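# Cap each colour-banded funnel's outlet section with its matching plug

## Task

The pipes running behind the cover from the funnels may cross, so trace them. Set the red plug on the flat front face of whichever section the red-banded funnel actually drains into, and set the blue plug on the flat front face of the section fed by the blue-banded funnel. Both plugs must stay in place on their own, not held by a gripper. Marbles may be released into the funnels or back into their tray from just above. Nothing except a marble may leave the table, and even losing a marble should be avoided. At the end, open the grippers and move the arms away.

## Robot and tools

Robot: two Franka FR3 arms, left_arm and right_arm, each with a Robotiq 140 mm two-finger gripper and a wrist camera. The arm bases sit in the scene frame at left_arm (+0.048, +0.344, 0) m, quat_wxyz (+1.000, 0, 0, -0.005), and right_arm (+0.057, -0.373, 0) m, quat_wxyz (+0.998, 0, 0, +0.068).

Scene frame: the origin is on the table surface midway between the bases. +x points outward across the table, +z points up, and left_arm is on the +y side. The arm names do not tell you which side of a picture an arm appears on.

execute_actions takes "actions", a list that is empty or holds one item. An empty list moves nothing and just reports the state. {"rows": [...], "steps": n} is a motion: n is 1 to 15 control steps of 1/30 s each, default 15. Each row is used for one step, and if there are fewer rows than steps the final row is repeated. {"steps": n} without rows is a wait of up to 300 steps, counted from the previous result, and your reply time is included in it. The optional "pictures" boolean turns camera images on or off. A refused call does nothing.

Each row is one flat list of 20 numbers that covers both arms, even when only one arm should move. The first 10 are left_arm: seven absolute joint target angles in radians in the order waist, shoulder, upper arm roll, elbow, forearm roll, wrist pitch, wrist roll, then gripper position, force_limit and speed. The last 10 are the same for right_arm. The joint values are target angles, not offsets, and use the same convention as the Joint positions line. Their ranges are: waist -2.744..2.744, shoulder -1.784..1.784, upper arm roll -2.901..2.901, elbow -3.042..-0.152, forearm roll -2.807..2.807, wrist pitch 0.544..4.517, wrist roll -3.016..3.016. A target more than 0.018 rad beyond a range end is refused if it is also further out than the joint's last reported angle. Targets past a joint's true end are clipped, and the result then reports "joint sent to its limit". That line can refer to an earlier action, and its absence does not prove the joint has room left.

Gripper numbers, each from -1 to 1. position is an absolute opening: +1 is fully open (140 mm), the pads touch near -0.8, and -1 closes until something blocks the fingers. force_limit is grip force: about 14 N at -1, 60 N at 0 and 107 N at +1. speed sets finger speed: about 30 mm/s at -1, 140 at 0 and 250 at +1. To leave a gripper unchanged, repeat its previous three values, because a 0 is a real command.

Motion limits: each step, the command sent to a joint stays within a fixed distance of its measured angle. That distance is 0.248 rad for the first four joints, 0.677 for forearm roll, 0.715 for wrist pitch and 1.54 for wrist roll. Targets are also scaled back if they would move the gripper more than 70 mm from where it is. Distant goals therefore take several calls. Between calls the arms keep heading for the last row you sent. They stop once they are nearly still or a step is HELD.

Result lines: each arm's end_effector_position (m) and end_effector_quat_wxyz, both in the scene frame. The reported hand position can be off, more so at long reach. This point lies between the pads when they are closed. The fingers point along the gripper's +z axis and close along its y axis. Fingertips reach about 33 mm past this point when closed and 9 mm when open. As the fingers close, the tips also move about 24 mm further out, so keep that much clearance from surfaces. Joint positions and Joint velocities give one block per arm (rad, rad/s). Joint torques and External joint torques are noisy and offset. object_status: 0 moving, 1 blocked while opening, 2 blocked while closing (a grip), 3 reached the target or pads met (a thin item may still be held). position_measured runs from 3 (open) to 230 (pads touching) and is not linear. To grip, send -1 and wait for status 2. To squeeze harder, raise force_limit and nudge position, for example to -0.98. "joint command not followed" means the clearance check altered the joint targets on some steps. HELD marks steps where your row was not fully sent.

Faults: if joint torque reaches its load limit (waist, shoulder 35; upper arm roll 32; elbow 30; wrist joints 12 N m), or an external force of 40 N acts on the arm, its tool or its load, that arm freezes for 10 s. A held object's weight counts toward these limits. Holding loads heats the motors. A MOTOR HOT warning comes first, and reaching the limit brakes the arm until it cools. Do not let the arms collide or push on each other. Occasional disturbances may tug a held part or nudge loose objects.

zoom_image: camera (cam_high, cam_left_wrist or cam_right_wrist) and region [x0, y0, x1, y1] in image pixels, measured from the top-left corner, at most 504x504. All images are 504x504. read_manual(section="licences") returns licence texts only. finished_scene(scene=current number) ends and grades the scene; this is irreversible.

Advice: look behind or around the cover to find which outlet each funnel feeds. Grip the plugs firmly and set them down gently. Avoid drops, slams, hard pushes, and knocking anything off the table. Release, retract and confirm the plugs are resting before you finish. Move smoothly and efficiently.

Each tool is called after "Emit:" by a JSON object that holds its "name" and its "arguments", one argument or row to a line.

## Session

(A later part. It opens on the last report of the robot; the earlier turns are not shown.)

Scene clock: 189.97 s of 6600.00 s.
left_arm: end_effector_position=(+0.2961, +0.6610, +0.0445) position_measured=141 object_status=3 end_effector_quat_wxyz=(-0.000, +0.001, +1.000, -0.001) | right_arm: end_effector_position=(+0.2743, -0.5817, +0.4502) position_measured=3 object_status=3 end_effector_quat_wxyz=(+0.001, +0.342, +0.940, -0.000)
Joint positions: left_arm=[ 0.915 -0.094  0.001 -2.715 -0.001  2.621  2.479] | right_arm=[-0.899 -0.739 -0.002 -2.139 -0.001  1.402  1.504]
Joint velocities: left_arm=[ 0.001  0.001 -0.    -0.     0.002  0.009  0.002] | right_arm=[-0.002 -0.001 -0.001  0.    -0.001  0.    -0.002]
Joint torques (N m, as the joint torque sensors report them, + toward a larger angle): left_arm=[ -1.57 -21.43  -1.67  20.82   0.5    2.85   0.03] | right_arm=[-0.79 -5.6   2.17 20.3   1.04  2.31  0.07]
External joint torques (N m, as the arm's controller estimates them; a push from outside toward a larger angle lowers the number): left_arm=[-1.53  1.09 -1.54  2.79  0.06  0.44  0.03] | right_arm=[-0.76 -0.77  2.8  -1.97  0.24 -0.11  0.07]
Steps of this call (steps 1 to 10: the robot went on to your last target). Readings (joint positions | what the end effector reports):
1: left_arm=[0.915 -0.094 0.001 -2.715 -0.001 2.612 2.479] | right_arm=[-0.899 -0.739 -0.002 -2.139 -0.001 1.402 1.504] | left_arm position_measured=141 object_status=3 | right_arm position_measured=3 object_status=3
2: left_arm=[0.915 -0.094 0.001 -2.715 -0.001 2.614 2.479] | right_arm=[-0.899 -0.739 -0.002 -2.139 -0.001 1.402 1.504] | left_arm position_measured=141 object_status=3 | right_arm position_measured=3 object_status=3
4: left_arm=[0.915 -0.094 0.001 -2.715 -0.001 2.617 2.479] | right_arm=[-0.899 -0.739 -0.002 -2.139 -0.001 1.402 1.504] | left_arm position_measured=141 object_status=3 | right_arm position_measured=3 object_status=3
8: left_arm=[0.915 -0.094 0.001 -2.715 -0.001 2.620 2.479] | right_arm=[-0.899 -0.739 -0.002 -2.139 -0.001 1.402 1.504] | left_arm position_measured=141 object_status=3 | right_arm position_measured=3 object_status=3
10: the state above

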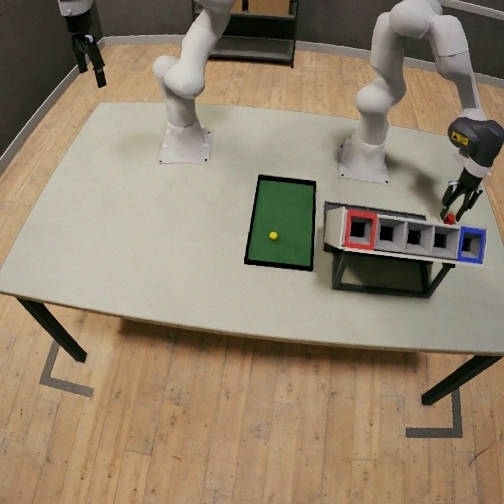

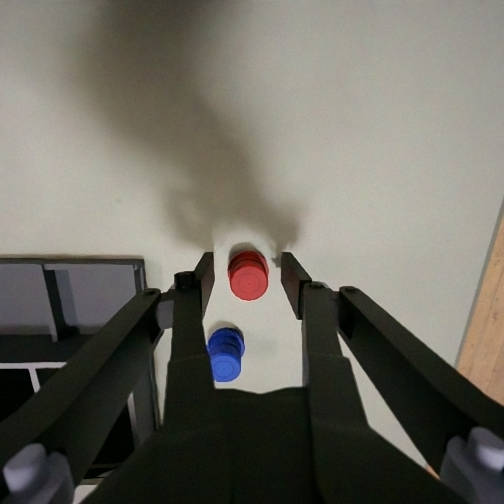

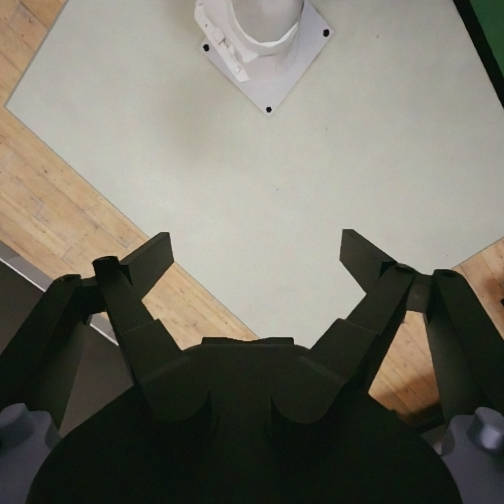

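Emit:
{"name": "execute_actions", "arguments": {
  "actions": [
    {"rows":[[0.913,-0.092,0,-2.715,0,2.625,2.476,-1,-0.5,-0.4,-0.9,-0.74,0,-2.14,0,1.40,1.5,1,0,0]],"steps":15}
  ],
  "pictures": false
}}

Emit:
{"name": "execute_actions", "arguments": {
  "actions": [
    {"steps":8}
  ],
  "pictures": false
}}

Emit:
{"name": "execute_actions", "arguments": {
  "actions": [
    {"rows":[[0.922,-0.33,0,-2.69,0,2.36,2.483,-1,-0.5,-0.4,-0.9,-0.74,0,-2.14,0,1.40,1.5,1,0,0],[0.922,-0.33,0,-2.69,0,2.36,2.483,-1,-0.5,-0.4,-0.9,-0.74,0,-2.14,0,1.40,1.5,1,0,0],[0.922,-0.33,0,-2.69,0,2.36,2.483,-1,-0.5,-0.4,-0.9,-0.74,0,-2.14,0,1.40,1.5,1,0,0],[0.922,-0.33,0,-2.69,0,2.36,2.483,-1,-0.5,-0.4,-0.9,-0.74,0,-2.14,0,1.40,1.5,1,0,0],[0.922,-0.33,0,-2.69,0,2.36,2.483,-1,-0.5,-0.4,-0.9,-0.74,0,-2.14,0,1.40,1.5,1,0,0],[0.922,-0.765,0,-2.902,0,2.097,2.2,-1,-0.5,-0.4,-0.9,-0.74,0,-2.14,0,1.40,1.5,1,0,0]],"steps":15}
  ],
  "pictures": false
}}

Emit:
{"name": "execute_actions", "arguments": {
  "actions": [
    {"rows":[[0.137,-0.765,0,-2.902,0,2.097,1.698,-1,-0.5,-0.4,-0.9,-0.74,0,-2.14,0,1.40,1.5,1,0,0]],"steps":15}
  ],
  "pictures": false
}}

Emit:
{"name": "execute_actions", "arguments": {
  "actions": [
    {"steps":30}
  ]
}}

Scene clock: 198.70 s of 6600.00 s.
left_arm: end_effector_position=(+0.2966, +0.6616, +0.0448) position_measured=189 object_status=0 end_effector_quat_wxyz=(+0.001, +0.001, +1.000, +0.000) | right_arm: end_effector_position=(+0.2743, -0.5817, +0.4502) position_measured=3 object_status=3 end_effector_quat_wxyz=(+0.001, +0.342, +0.940, -0.000)
Joint positions: left_arm=[ 0.915 -0.094  0.001 -2.715 -0.001  2.623  2.479] | right_arm=[-0.899 -0.739 -0.002 -2.139 -0.001  1.402  1.504]
Joint velocities: left_arm=[ 0.001  0.001 -0.     0.    -0.001 -0.     0.001] | right_arm=[-0.001 -0.     0.    -0.001  0.    -0.     0.001]
Joint torques (N m, as the joint torque sensors report them, + toward a larger angle): left_arm=[ -1.73 -20.81  -0.52  19.72   0.66   2.69  -0.01] | right_arm=[-0.35 -5.21  1.33 21.32  1.05  2.3  -0.04]
External joint torques (N m, as the arm's controller estimates them; a push from outside toward a larger angle lowers the number): left_arm=[-1.73  1.67 -0.43  1.72  0.22  0.28 -0.01] | right_arm=[-0.33 -0.42  1.94 -0.94  0.25 -0.12 -0.04]
Steps of this call (steps 1 to 30: the robot went on to your last target; steps 31 to 90: nothing new was sent; then 5.23 s passed at rest; steps 91 to 105: all 15 steps of this action). Readings (joint positions | what the end effector reports):
91: left_arm=[0.915 -0.094 0.001 -2.715 -0.001 2.622 2.479] | right_arm=[-0.899 -0.739 -0.002 -2.139 -0.001 1.402 1.504] | left_arm position_measured=141 object_status=0 | right_arm position_measured=3 object_status=3
92: left_arm=[0.915 -0.094 0.001 -2.715 -0.001 2.622 2.479] | right_arm=[-0.899 -0.739 -0.002 -2.139 -0.001 1.402 1.504] | left_arm position_measured=146 object_status=0 | right_arm position_measured=3 object_status=3
94: left_arm=[0.915 -0.094 0.001 -2.715 -0.001 2.622 2.479] | right_arm=[-0.899 -0.739 -0.002 -2.139 -0.001 1.402 1.504] | left_arm position_measured=156 object_status=0 | right_arm position_measured=3 object_status=3
98: left_arm=[0.915 -0.094 0.001 -2.715 -0.001 2.623 2.479] | right_arm=[-0.899 -0.739 -0.002 -2.139 -0.001 1.402 1.504] | left_arm position_measured=177 object_status=0 | right_arm position_measured=3 object_status=3
105: the state above

Scene clock: 198.97 s of 6600.00 s.
left_arm: end_effector_position=(+0.2966, +0.6616, +0.0448) position_measured=189 object_status=2 end_effector_quat_wxyz=(+0.001, +0.001, +1.000, +0.000) | right_arm: end_effector_position=(+0.2743, -0.5817, +0.4502) position_measured=3 object_status=3 end_effector_quat_wxyz=(+0.001, +0.342, +0.940, -0.000)
Joint positions: left_arm=[ 0.915 -0.094  0.001 -2.715 -0.001  2.623  2.479] | right_arm=[-0.899 -0.739 -0.002 -2.139 -0.001  1.402  1.504]
Joint velocities: left_arm=[ 0.001 -0.     0.     0.001  0.001  0.    -0.001] | right_arm=[-0.001  0.    -0.001 -0.    -0.    -0.001 -0.003]
Joint torques (N m, as the joint torque sensors report them, + toward a larger angle): left_arm=[ -0.59 -21.43  -0.91  20.33   0.63   2.75   0.04] | right_arm=[ 0.11 -4.66  1.7  20.79  1.06  2.33 -0.07]
External joint torques (N m, as the arm's controller estimates them; a push from outside toward a larger angle lowers the number): left_arm=[-0.62  1.13 -0.84  2.26  0.19  0.33  0.04] | right_arm=[ 0.16  0.15  2.38 -1.45  0.26 -0.08 -0.07]
Steps of this call (steps 1 to 8: the robot went on to your last target). Readings (joint positions | what the end effector reports):
1: left_arm=[0.915 -0.094 0.001 -2.715 -0.001 2.623 2.479] | right_arm=[-0.899 -0.739 -0.002 -2.139 -0.001 1.402 1.504] | left_arm position_measured=189 object_status=2 | right_arm position_measured=3 object_status=3
2: left_arm=[0.915 -0.094 0.001 -2.715 -0.001 2.623 2.479] | right_arm=[-0.899 -0.739 -0.002 -2.139 -0.001 1.402 1.504] | left_arm position_measured=189 object_status=2 | right_arm position_measured=3 object_status=3
4: left_arm=[0.915 -0.094 0.001 -2.715 -0.001 2.623 2.479] | right_arm=[-0.899 -0.739 -0.002 -2.139 -0.001 1.402 1.504] | left_arm position_measured=189 object_status=2 | right_arm position_measured=3 object_status=3
8: the state above

Scene clock: 199.47 s of 6600.00 s.
left_arm: end_effector_position=(+0.2414, +0.5930, +0.1665) position_measured=189 object_status=2 end_effector_quat_wxyz=(+0.013, -0.077, +0.997, +0.013) | right_arm: end_effector_position=(+0.2743, -0.5817, +0.4502) position_measured=3 object_status=3 end_effector_quat_wxyz=(+0.001, +0.342, +0.940, -0.000)
Joint positions: left_arm=[ 0.92  -0.735  0.001 -2.885 -0.001  2.187  2.328] | right_arm=[-0.899 -0.739 -0.002 -2.139 -0.001  1.402  1.504]
Joint velocities: left_arm=[ 0.    -0.505  0.001 -0.106 -0.001 -0.503 -0.409] | right_arm=[-0.    -0.     0.001  0.     0.     0.     0.001]
Joint torques (N m, as the joint torque sensors report them, + toward a larger angle): left_arm=[ 1.57  1.86 -1.25 20.18  0.8   1.44 -0.2 ] | right_arm=[-0.85 -5.13  1.64 21.06  0.95  2.29 -0.04]
External joint torques (N m, as the arm's controller estimates them; a push from outside toward a larger angle lowers the number): left_arm=[ 1.67 -0.58 -0.43  0.24  0.01 -0.59 -0.21] | right_arm=[-0.88 -0.34  2.16 -1.21  0.13 -0.14 -0.04]
Steps of this call (steps 1 to 15: all 15 steps of this action). Readings (joint positions | what the end effector reports):
1: left_arm=[0.916 -0.123 0.001 -2.719 -0.001 2.582 2.479] | right_arm=[-0.899 -0.739 -0.002 -2.139 -0.001 1.402 1.504] | left_arm position_measured=189 object_status=2 | right_arm position_measured=3 object_status=3
2: left_arm=[0.917 -0.179 0.001 -2.718 -0.001 2.541 2.479] | right_arm=[-0.899 -0.739 -0.002 -2.139 -0.001 1.402 1.504] | left_arm position_measured=189 object_status=2 | right_arm position_measured=3 object_status=3
4: left_arm=[0.919 -0.271 0.001 -2.699 -0.001 2.484 2.479] | right_arm=[-0.899 -0.739 -0.002 -2.139 -0.001 1.402 1.504] | left_arm position_measured=189 object_status=2 | right_arm position_measured=3 object_status=3
8: left_arm=[0.919 -0.402 0.001 -2.752 -0.001 2.394 2.446] | right_arm=[-0.899 -0.739 -0.002 -2.139 -0.001 1.402 1.504] | left_arm position_measured=189 object_status=2 | right_arm position_measured=3 object_status=3
15: the state above

Scene clock: 199.97 s of 6600.00 s.
left_arm: end_effector_position=(+0.3323, +0.3834, +0.1607) position_measured=189 object_status=2 end_effector_quat_wxyz=(-0.016, +0.064, +0.998, -0.002) | right_arm: end_effector_position=(+0.2743, -0.5817, +0.4502) position_measured=3 object_status=3 end_effector_quat_wxyz=(+0.001, +0.342, +0.940, -0.000)
Joint positions: left_arm=[ 0.148 -0.762 -0.004 -2.9    0.     2.106  1.834] | right_arm=[-0.899 -0.739 -0.002 -2.139 -0.001  1.402  1.504]
Joint velocities: left_arm=[-0.131  0.001  0.016 -0.007  0.001 -0.037 -0.439] | right_arm=[ 0.    -0.    -0.001  0.001 -0.001  0.    -0.002]
Joint torques (N m, as the joint torque sensors report them, + toward a larger angle): left_arm=[ 0.56 -6.    2.31 25.11  0.58  2.09 -0.19] | right_arm=[-1.08 -4.46  1.81 20.85  1.06  2.4  -0.01]
External joint torques (N m, as the arm's controller estimates them; a push from outside toward a larger angle lowers the number): left_arm=[-0.5  -0.79  2.29  1.64 -0.17 -0.28 -0.19] | right_arm=[-1.04  0.33  2.47 -1.44  0.26 -0.03 -0.01]
Steps of this call (steps 1 to 15: all 15 steps of this action). Readings (joint positions | what the end effector reports):
1: left_arm=[0.870 -0.747 0.011 -2.889 -0.000 2.174 2.275] | right_arm=[-0.899 -0.739 -0.002 -2.139 -0.001 1.402 1.504] | left_arm position_measured=189 object_status=2 | right_arm position_measured=3 object_status=3
2: left_arm=[0.802 -0.753 0.009 -2.891 -0.000 2.163 2.224] | right_arm=[-0.899 -0.739 -0.002 -2.139 -0.001 1.402 1.504] | left_arm position_measured=189 object_status=2 | right_arm position_measured=3 object_status=3
4: left_arm=[0.660 -0.759 0.005 -2.894 0.000 2.145 2.132] | right_arm=[-0.899 -0.739 -0.002 -2.139 -0.001 1.402 1.504] | left_arm position_measured=189 object_status=2 | right_arm position_measured=3 object_status=3
8: left_arm=[0.361 -0.762 0.001 -2.898 0.000 2.123 1.987] | right_arm=[-0.899 -0.739 -0.002 -2.139 -0.001 1.402 1.504] | left_arm position_measured=189 object_status=2 | right_arm position_measured=3 object_status=3
15: the state above

Scene clock: 200.97 s of 6600.00 s.
left_arm: end_effector_position=(+0.3305, +0.3807, +0.1600) position_measured=189 object_status=2 end_effector_quat_wxyz=(-0.019, +0.004, +1.000, -0.002) | right_arm: end_effector_position=(+0.2743, -0.5817, +0.4502) position_measured=3 object_status=3 end_effector_quat_wxyz=(+0.001, +0.342, +0.940, -0.000)
Joint positions: left_arm=[ 0.139 -0.763 -0.002 -2.901  0.     2.1    1.707] | right_arm=[-0.899 -0.739 -0.002 -2.139 -0.001  1.402  1.504]
Joint velocities: left_arm=[-0.001 -0.     0.001 -0.    -0.001  0.001 -0.016] | right_arm=[-0.001  0.001 -0.001 -0.    -0.001  0.001  0.   ]
Joint torques (N m, as the joint torque sensors report them, + toward a larger angle): left_arm=[-1.29 -5.73 -0.6  24.25  0.45  1.92 -0.08] | right_arm=[-0.37 -5.19  1.01 20.73  0.92  2.28 -0.02]
External joint torques (N m, as the arm's controller estimates them; a push from outside toward a larger angle lowers the number): left_arm=[-1.3  -0.59  0.01  0.94 -0.25 -0.4  -0.09] | right_arm=[-0.35 -0.53  1.62 -1.48  0.12 -0.14 -0.02]
Steps of this call (steps 1 to 30: the robot went on to your last target). Readings (joint positions | what the end effector reports):
1: left_arm=[0.145 -0.762 -0.004 -2.900 0.000 2.104 1.821] | right_arm=[-0.899 -0.739 -0.002 -2.139 -0.001 1.402 1.504] | left_arm position_measured=189 object_status=2 | right_arm position_measured=3 object_status=3
2: left_arm=[0.143 -0.762 -0.003 -2.901 0.000 2.104 1.808] | right_arm=[-0.899 -0.739 -0.002 -2.139 -0.001 1.402 1.504] | left_arm position_measured=189 object_status=2 | right_arm position_measured=3 object_status=3
4: left_arm=[0.141 -0.762 -0.002 -2.901 0.000 2.102 1.787] | right_arm=[-0.899 -0.739 -0.002 -2.139 -0.001 1.402 1.504] | left_arm position_measured=189 object_status=2 | right_arm position_measured=3 object_status=3
8: left_arm=[0.140 -0.763 -0.002 -2.901 0.000 2.101 1.757] | right_arm=[-0.899 -0.739 -0.002 -2.139 -0.001 1.402 1.504] | left_arm position_measured=189 object_status=2 | right_arm position_measured=3 object_status=3
30: the state above

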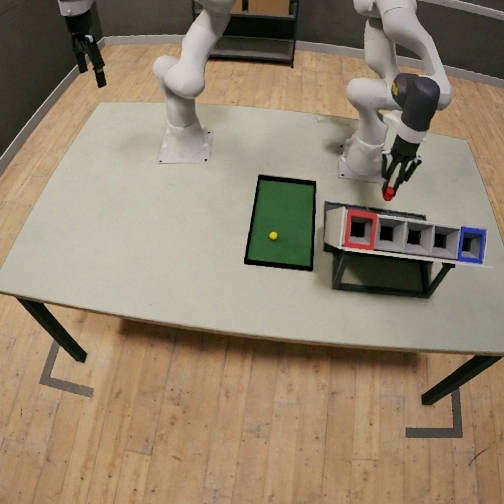

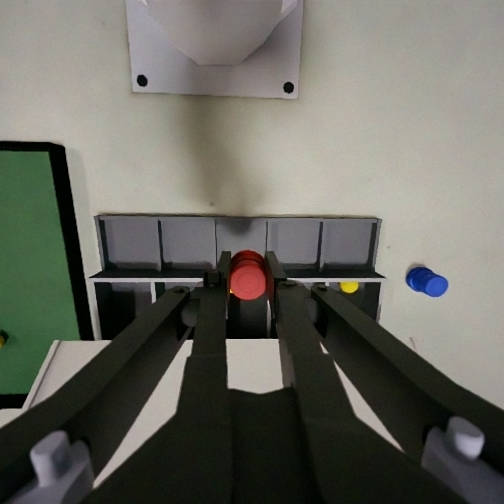

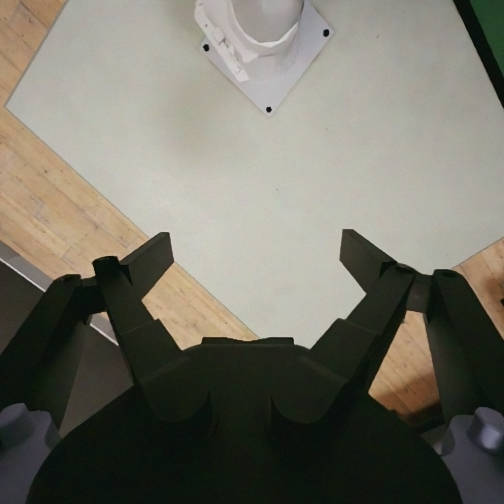

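Emit:
{"name": "execute_actions", "arguments": {
  "actions": [
    {"rows":[[0.111,-0.66,0,-2.965,0,2.28,1.673,-1,-0.5,-0.4,-0.9,-0.74,0,-2.14,0,1.40,1.5,1,0,0]],"steps":10}
  ],
  "pictures": false
}}

Emit:
{"name": "execute_actions", "arguments": {
  "actions": [
    {"rows":[[0.111,-0.6,0,-2.995,0,2.37,1.673,-1,-0.5,-0.4,-0.9,-0.74,0,-2.14,0,1.40,1.5,1,0,0],[0.111,-0.6,0,-2.995,0,2.37,1.673,-1,-0.5,-0.4,-0.9,-0.74,0,-2.14,0,1.40,1.5,1,0,0],[0.111,-0.6,0,-2.995,0,2.37,1.673,-1,-0.5,-0.4,-0.9,-0.74,0,-2.14,0,1.40,1.5,1,0,0],[0.111,-0.6,0,-2.995,0,2.37,1.673,-1,-0.5,-0.4,-0.9,-0.74,0,-2.14,0,1.40,1.5,1,0,0],[0.111,-0.544,0,-3.02,0,2.438,1.673,-1,-0.5,-0.4,-0.9,-0.74,0,-2.14,0,1.40,1.5,1,0,0]],"steps":15}
  ],
  "pictures": false
}}

Emit:
{"name": "execute_actions", "arguments": {
  "actions": [
    {"steps":12}
  ]
}}

Scene clock: 210.20 s of 6600.00 s.
left_arm: end_effector_position=(+0.3290, +0.3734, +0.1148) position_measured=189 object_status=2 end_effector_quat_wxyz=(-0.026, +0.006, +1.000, -0.003) | right_arm: end_effector_position=(+0.2743, -0.5817, +0.4502) position_measured=3 object_status=3 end_effector_quat_wxyz=(+0.001, +0.342, +0.940, -0.000)
Joint positions: left_arm=[ 0.114 -0.662 -0.    -2.965  0.     2.251  1.685] | right_arm=[-0.899 -0.739 -0.002 -2.139 -0.001  1.402  1.504]
Joint velocities: left_arm=[-0.004 -0.     0.    -0.001  0.001  0.16  -0.027] | right_arm=[-0.001  0.     0.    -0.001 -0.001  0.     0.   ]
Joint torques (N m, as the joint torque sensors report them, + toward a larger angle): left_arm=[-1.44 -5.06 -0.85 23.77  0.46  2.64 -0.07] | right_arm=[ 0.03 -4.85  1.69 20.54  0.98  2.22 -0.11]
External joint torques (N m, as the arm's controller estimates them; a push from outside toward a larger angle lowers the number): left_arm=[-1.47  1.71 -0.3   2.08 -0.16  0.43 -0.07] | right_arm=[ 0.03 -0.06  2.24 -1.73  0.17 -0.21 -0.11]
Steps of this call (steps 1 to 15: the robot went on to your last target; steps 16 to 90: nothing new was sent; then 5.90 s passed at rest; steps 91 to 100: all 10 steps of this action). Readings (joint positions | what the end effector reports):
91: left_arm=[0.133 -0.746 -0.000 -2.909 0.000 2.132 1.700] | right_arm=[-0.899 -0.739 -0.002 -2.139 -0.001 1.402 1.504] | left_arm position_measured=189 object_status=2 | right_arm position_measured=3 object_status=3
92: left_arm=[0.126 -0.719 -0.000 -2.924 0.000 2.160 1.697] | right_arm=[-0.899 -0.739 -0.002 -2.139 -0.001 1.402 1.504] | left_arm position_measured=189 object_status=2 | right_arm position_measured=3 object_status=3
94: left_arm=[0.118 -0.681 -0.000 -2.951 0.000 2.197 1.693] | right_arm=[-0.899 -0.739 -0.002 -2.139 -0.001 1.402 1.504] | left_arm position_measured=189 object_status=2 | right_arm position_measured=3 object_status=3
98: left_arm=[0.114 -0.662 -0.000 -2.965 0.000 2.238 1.687] | right_arm=[-0.899 -0.739 -0.002 -2.139 -0.001 1.402 1.504] | left_arm position_measured=189 object_status=2 | right_arm position_measured=3 object_status=3
100: the state above

Scene clock: 210.70 s of 6600.00 s.
left_arm: end_effector_position=(+0.3263, +0.3730, +0.0728) position_measured=189 object_status=2 end_effector_quat_wxyz=(-0.026, +0.003, +1.000, -0.003) | right_arm: end_effector_position=(+0.2743, -0.5817, +0.4502) position_measured=3 object_status=3 end_effector_quat_wxyz=(+0.001, +0.342, +0.940, -0.000)
Joint positions: left_arm=[ 0.113 -0.546 -0.    -3.02   0.     2.421  1.679] | right_arm=[-0.899 -0.739 -0.002 -2.139 -0.001  1.402  1.504]
Joint velocities: left_arm=[-0.002  0.001 -0.001  0.001  0.     0.088 -0.005] | right_arm=[ 0.     0.     0.002 -0.001  0.001  0.001  0.   ]
Joint torques (N m, as the joint torque sensors report them, + toward a larger angle): left_arm=[-1.22 -6.62 -0.47 21.4   0.39  2.58  0.08] | right_arm=[-0.09 -4.25  1.56 21.14  0.96  2.3   0.07]
External joint torques (N m, as the arm's controller estimates them; a push from outside toward a larger angle lowers the number): left_arm=[-1.18  2.07  0.05  1.49 -0.12  0.33  0.08] | right_arm=[-0.14  0.49  2.06 -1.07  0.14 -0.12  0.07]
Steps of this call (steps 1 to 15: all 15 steps of this action). Readings (joint positions | what the end effector reports):
1: left_arm=[0.113 -0.652 -0.000 -2.968 0.000 2.273 1.685] | right_arm=[-0.899 -0.739 -0.002 -2.139 -0.001 1.402 1.504] | left_arm position_measured=189 object_status=2 | right_arm position_measured=3 object_status=3
2: left_arm=[0.113 -0.635 -0.000 -2.975 0.000 2.291 1.684] | right_arm=[-0.899 -0.739 -0.002 -2.139 -0.001 1.402 1.504] | left_arm position_measured=189 object_status=2 | right_arm position_measured=3 object_status=3
4: left_arm=[0.113 -0.613 -0.000 -2.988 0.000 2.315 1.682] | right_arm=[-0.899 -0.739 -0.002 -2.139 -0.001 1.402 1.504] | left_arm position_measured=189 object_status=2 | right_arm position_measured=3 object_status=3
8: left_arm=[0.113 -0.557 -0.000 -3.015 0.000 2.380 1.680] | right_arm=[-0.899 -0.739 -0.002 -2.139 -0.001 1.402 1.504] | left_arm position_measured=189 object_status=2 | right_arm position_measured=3 object_status=3
15: the state above

Scene clock: 211.10 s of 6600.00 s.
left_arm: end_effector_position=(+0.3304, +0.3734, +0.0737) position_measured=189 object_status=2 end_effector_quat_wxyz=(-0.020, +0.002, +1.000, -0.002) | right_arm: end_effector_position=(+0.2743, -0.5817, +0.4502) position_measured=3 object_status=3 end_effector_quat_wxyz=(+0.001, +0.342, +0.940, -0.000)
Joint positions: left_arm=[ 0.113 -0.546 -0.    -3.02   0.     2.434  1.677] | right_arm=[-0.899 -0.739 -0.002 -2.139 -0.001  1.402  1.504]
Joint velocities: left_arm=[-0.001  0.001 -0.     0.001 -0.     0.007 -0.002] | right_arm=[-0.001  0.002 -0.002 -0.    -0.001  0.    -0.   ]
Joint torques (N m, as the joint torque sensors report them, + toward a larger angle): left_arm=[-1.13 -6.22 -0.79 21.56  0.37  2.76 -0.13] | right_arm=[-0.74 -4.3   2.55 21.59  0.95  2.26  0.15]
External joint torques (N m, as the arm's controller estimates them; a push from outside toward a larger angle lowers the number): left_arm=[-1.12  2.51 -0.29  1.55 -0.14  0.46 -0.13] | right_arm=[-0.68  0.41  3.23 -0.64  0.15 -0.16  0.15]
Steps of this call (steps 1 to 12: the robot went on to your last target). Readings (joint positions | what the end effector reports):
1: left_arm=[0.113 -0.546 -0.000 -3.020 0.000 2.423 1.678] | right_arm=[-0.899 -0.739 -0.002 -2.139 -0.001 1.402 1.504] | left_arm position_measured=189 object_status=2 | right_arm position_measured=3 object_status=3
2: left_arm=[0.113 -0.546 -0.000 -3.020 0.000 2.426 1.678] | right_arm=[-0.899 -0.739 -0.002 -2.139 -0.001 1.402 1.504] | left_arm position_measured=189 object_status=2 | right_arm position_measured=3 object_status=3
4: left_arm=[0.113 -0.546 -0.000 -3.020 0.000 2.429 1.678] | right_arm=[-0.899 -0.739 -0.002 -2.139 -0.001 1.402 1.504] | left_arm position_measured=189 object_status=2 | right_arm position_measured=3 object_status=3
8: left_arm=[0.113 -0.546 -0.000 -3.020 0.000 2.432 1.678] | right_arm=[-0.899 -0.739 -0.002 -2.139 -0.001 1.402 1.504] | left_arm position_measured=189 object_status=2 | right_arm position_measured=3 object_status=3
12: the state above

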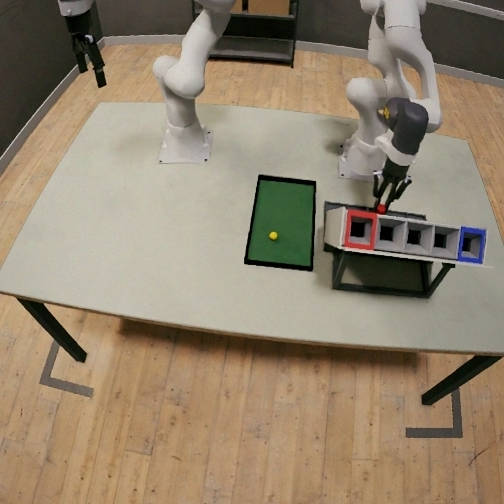

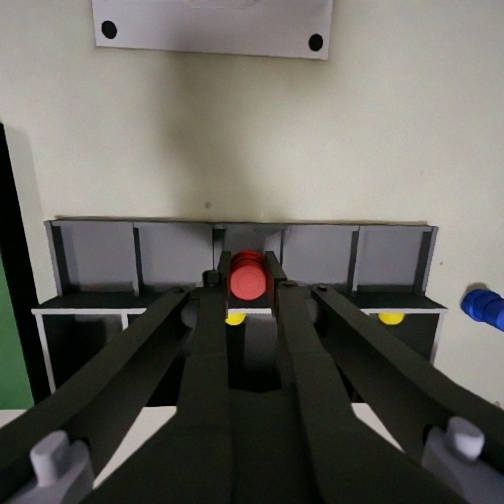

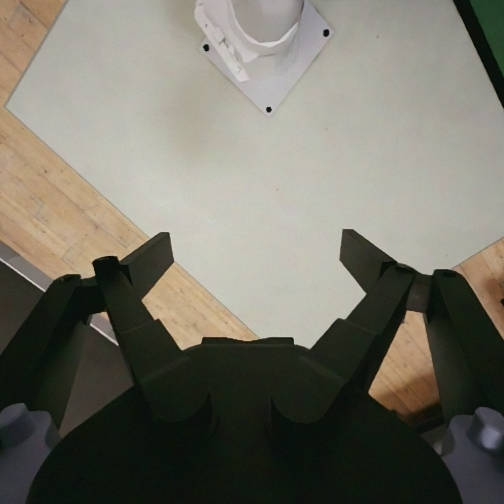

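Emit:
{"name": "execute_actions", "arguments": {
  "actions": [
    {"rows":[[0.113,-0.53,0,-3.023,0,2.455,1.673,-1,-0.5,-0.4,-0.9,-0.74,0,-2.14,0,1.40,1.5,1,0,0],[0.113,-0.53,0,-3.023,0,2.455,1.673,-1,-0.5,-0.4,-0.9,-0.74,0,-2.14,0,1.40,1.5,1,0,0],[0.113,-0.53,0,-3.023,0,2.455,1.673,-1,-0.5,-0.4,-0.9,-0.74,0,-2.14,0,1.40,1.5,1,0,0],[0.113,-0.513,0,-3.026,0,2.475,1.673,-1,-0.5,-0.4,-0.9,-0.74,0,-2.14,0,1.40,1.5,1,0,0],[0.113,-0.513,0,-3.026,0,2.475,1.673,-1,-0.5,-0.4,-0.9,-0.74,0,-2.14,0,1.40,1.5,1,0,0],[0.113,-0.513,0,-3.026,0,2.475,1.673,-1,-0.5,-0.4,-0.9,-0.74,0,-2.14,0,1.40,1.5,1,0,0],[0.113,-0.497,0,-3.03,0,2.495,1.673,-1,-0.5,-0.4,-0.9,-0.74,0,-2.14,0,1.40,1.5,1,0,0],[0.113,-0.497,0,-3.03,0,2.495,1.673,-1,-0.5,-0.4,-0.9,-0.74,0,-2.14,0,1.40,1.5,1,0,0],[0.113,-0.497,0,-3.03,0,2.495,1.673,-1,-0.5,-0.4,-0.9,-0.74,0,-2.14,0,1.40,1.5,1,0,0],[0.113,-0.481,0,-3.033,0,2.514,1.673,-1,-0.5,-0.4,-0.9,-0.74,0,-2.14,0,1.40,1.5,1,0,0]],"steps":15}
  ],
  "pictures": false
}}

Emit:
{"name": "execute_actions", "arguments": {
  "actions": [
    {"steps":12}
  ]
}}

Scene clock: 217.73 s of 6600.00 s.
left_arm: end_effector_position=(+0.3275, +0.3730, +0.0564) position_measured=189 object_status=2 end_effector_quat_wxyz=(-0.025, +0.002, +1.000, -0.002) | right_arm: end_effector_position=(+0.2743, -0.5817, +0.4502) position_measured=3 object_status=3 end_effector_quat_wxyz=(+0.001, +0.342, +0.940, -0.000)
Joint positions: left_arm=[ 0.113 -0.484 -0.    -3.032  0.     2.499  1.677] | right_arm=[-0.899 -0.739 -0.002 -2.139 -0.001  1.402  1.504]
Joint velocities: left_arm=[ 0.001  0.021 -0.001 -0.001 -0.002  0.073 -0.   ] | right_arm=[ 0.001  0.     0.001 -0.001  0.    -0.    -0.   ]
Joint torques (N m, as the joint torque sensors report them, + toward a larger angle): left_arm=[-0.07 -7.99  0.06 21.    0.26  2.82 -0.02] | right_arm=[ 0.39 -5.24  2.08 21.16  0.88  2.35 -0.04]
External joint torques (N m, as the arm's controller estimates them; a push from outside toward a larger angle lowers the number): left_arm=[-0.1   2.28  0.47  1.67 -0.2   0.47 -0.03] | right_arm=[ 0.38 -0.55  2.64 -1.01  0.07 -0.07 -0.04]
Steps of this call (steps 1 to 30: the robot went on to your last target; steps 31 to 90: nothing new was sent; then 3.13 s passed at rest; steps 91 to 105: all 15 steps of this action). Readings (joint positions | what the end effector reports):
91: left_arm=[0.113 -0.543 -0.000 -3.020 0.000 2.438 1.677] | right_arm=[-0.899 -0.739 -0.002 -2.139 -0.001 1.402 1.504] | left_arm position_measured=189 object_status=2 | right_arm position_measured=3 object_status=3
92: left_arm=[0.113 -0.540 -0.000 -3.020 0.000 2.441 1.677] | right_arm=[-0.899 -0.739 -0.002 -2.139 -0.001 1.402 1.504] | left_arm position_measured=189 object_status=2 | right_arm position_measured=3 object_status=3
94: left_arm=[0.113 -0.532 -0.000 -3.021 0.000 2.448 1.677] | right_arm=[-0.899 -0.739 -0.002 -2.139 -0.001 1.402 1.504] | left_arm position_measured=189 object_status=2 | right_arm position_measured=3 object_status=3
98: left_arm=[0.113 -0.510 -0.000 -3.026 0.000 2.468 1.677] | right_arm=[-0.899 -0.739 -0.002 -2.139 -0.001 1.402 1.504] | left_arm position_measured=189 object_status=2 | right_arm position_measured=3 object_status=3
105: the state above

Scene clock: 218.13 s of 6600.00 s.
left_arm: end_effector_position=(+0.3309, +0.3734, +0.0570) position_measured=189 object_status=2 end_effector_quat_wxyz=(-0.019, +0.002, +1.000, -0.002) | right_arm: end_effector_position=(+0.2743, -0.5817, +0.4502) position_measured=3 object_status=3 end_effector_quat_wxyz=(+0.001, +0.342, +0.940, -0.000)
Joint positions: left_arm=[ 0.113 -0.483 -0.    -3.032  0.     2.51   1.677] | right_arm=[-0.899 -0.739 -0.002 -2.139 -0.001  1.402  1.504]
Joint velocities: left_arm=[ 0.     0.001  0.    -0.001 -0.001  0.007  0.001] | right_arm=[ 0.    -0.001 -0.001  0.002  0.     0.    -0.001]
Joint torques (N m, as the joint torque sensors report them, + toward a larger angle): left_arm=[ 0.   -8.29 -0.51 20.43  0.35  2.69 -0.12] | right_arm=[-0.97 -4.96  2.04 20.84  0.93  2.34 -0.02]
External joint torques (N m, as the arm's controller estimates them; a push from outside toward a larger angle lowers the number): left_arm=[ 0.    1.54 -0.09  1.53 -0.11  0.39 -0.12] | right_arm=[-0.98  0.01  2.62 -1.58  0.12 -0.1  -0.02]
Steps of this call (steps 1 to 12: the robot went on to your last target). Readings (joint positions | what the end effector reports):
1: left_arm=[0.113 -0.484 -0.000 -3.032 0.000 2.501 1.677] | right_arm=[-0.899 -0.739 -0.002 -2.139 -0.001 1.402 1.504] | left_arm position_measured=189 object_status=2 | right_arm position_measured=3 object_status=3
2: left_arm=[0.113 -0.483 -0.000 -3.032 0.000 2.503 1.677] | right_arm=[-0.899 -0.739 -0.002 -2.139 -0.001 1.402 1.504] | left_arm position_measured=189 object_status=2 | right_arm position_measured=3 object_status=3
4: left_arm=[0.113 -0.483 -0.000 -3.032 0.000 2.505 1.677] | right_arm=[-0.899 -0.739 -0.002 -2.139 -0.001 1.402 1.504] | left_arm position_measured=189 object_status=2 | right_arm position_measured=3 object_status=3
8: left_arm=[0.113 -0.483 -0.000 -3.032 0.000 2.509 1.677] | right_arm=[-0.899 -0.739 -0.002 -2.139 -0.001 1.402 1.504] | left_arm position_measured=189 object_status=2 | right_arm position_measured=3 object_status=3
12: the state above

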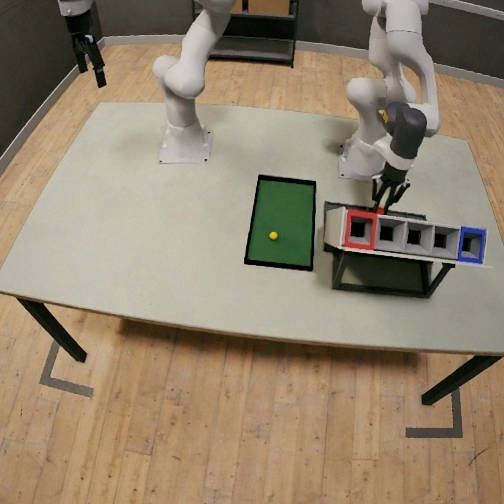

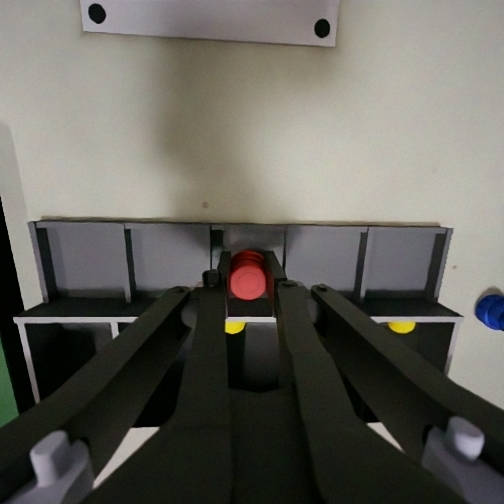

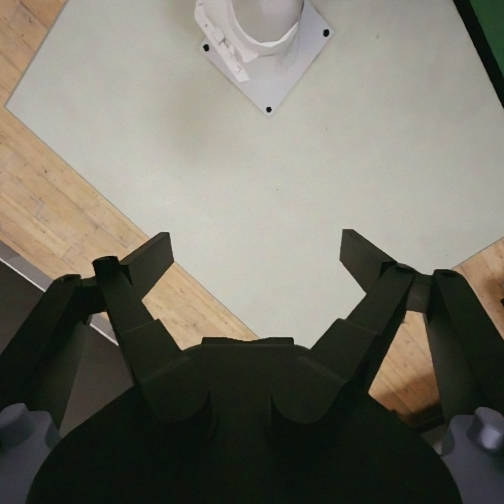

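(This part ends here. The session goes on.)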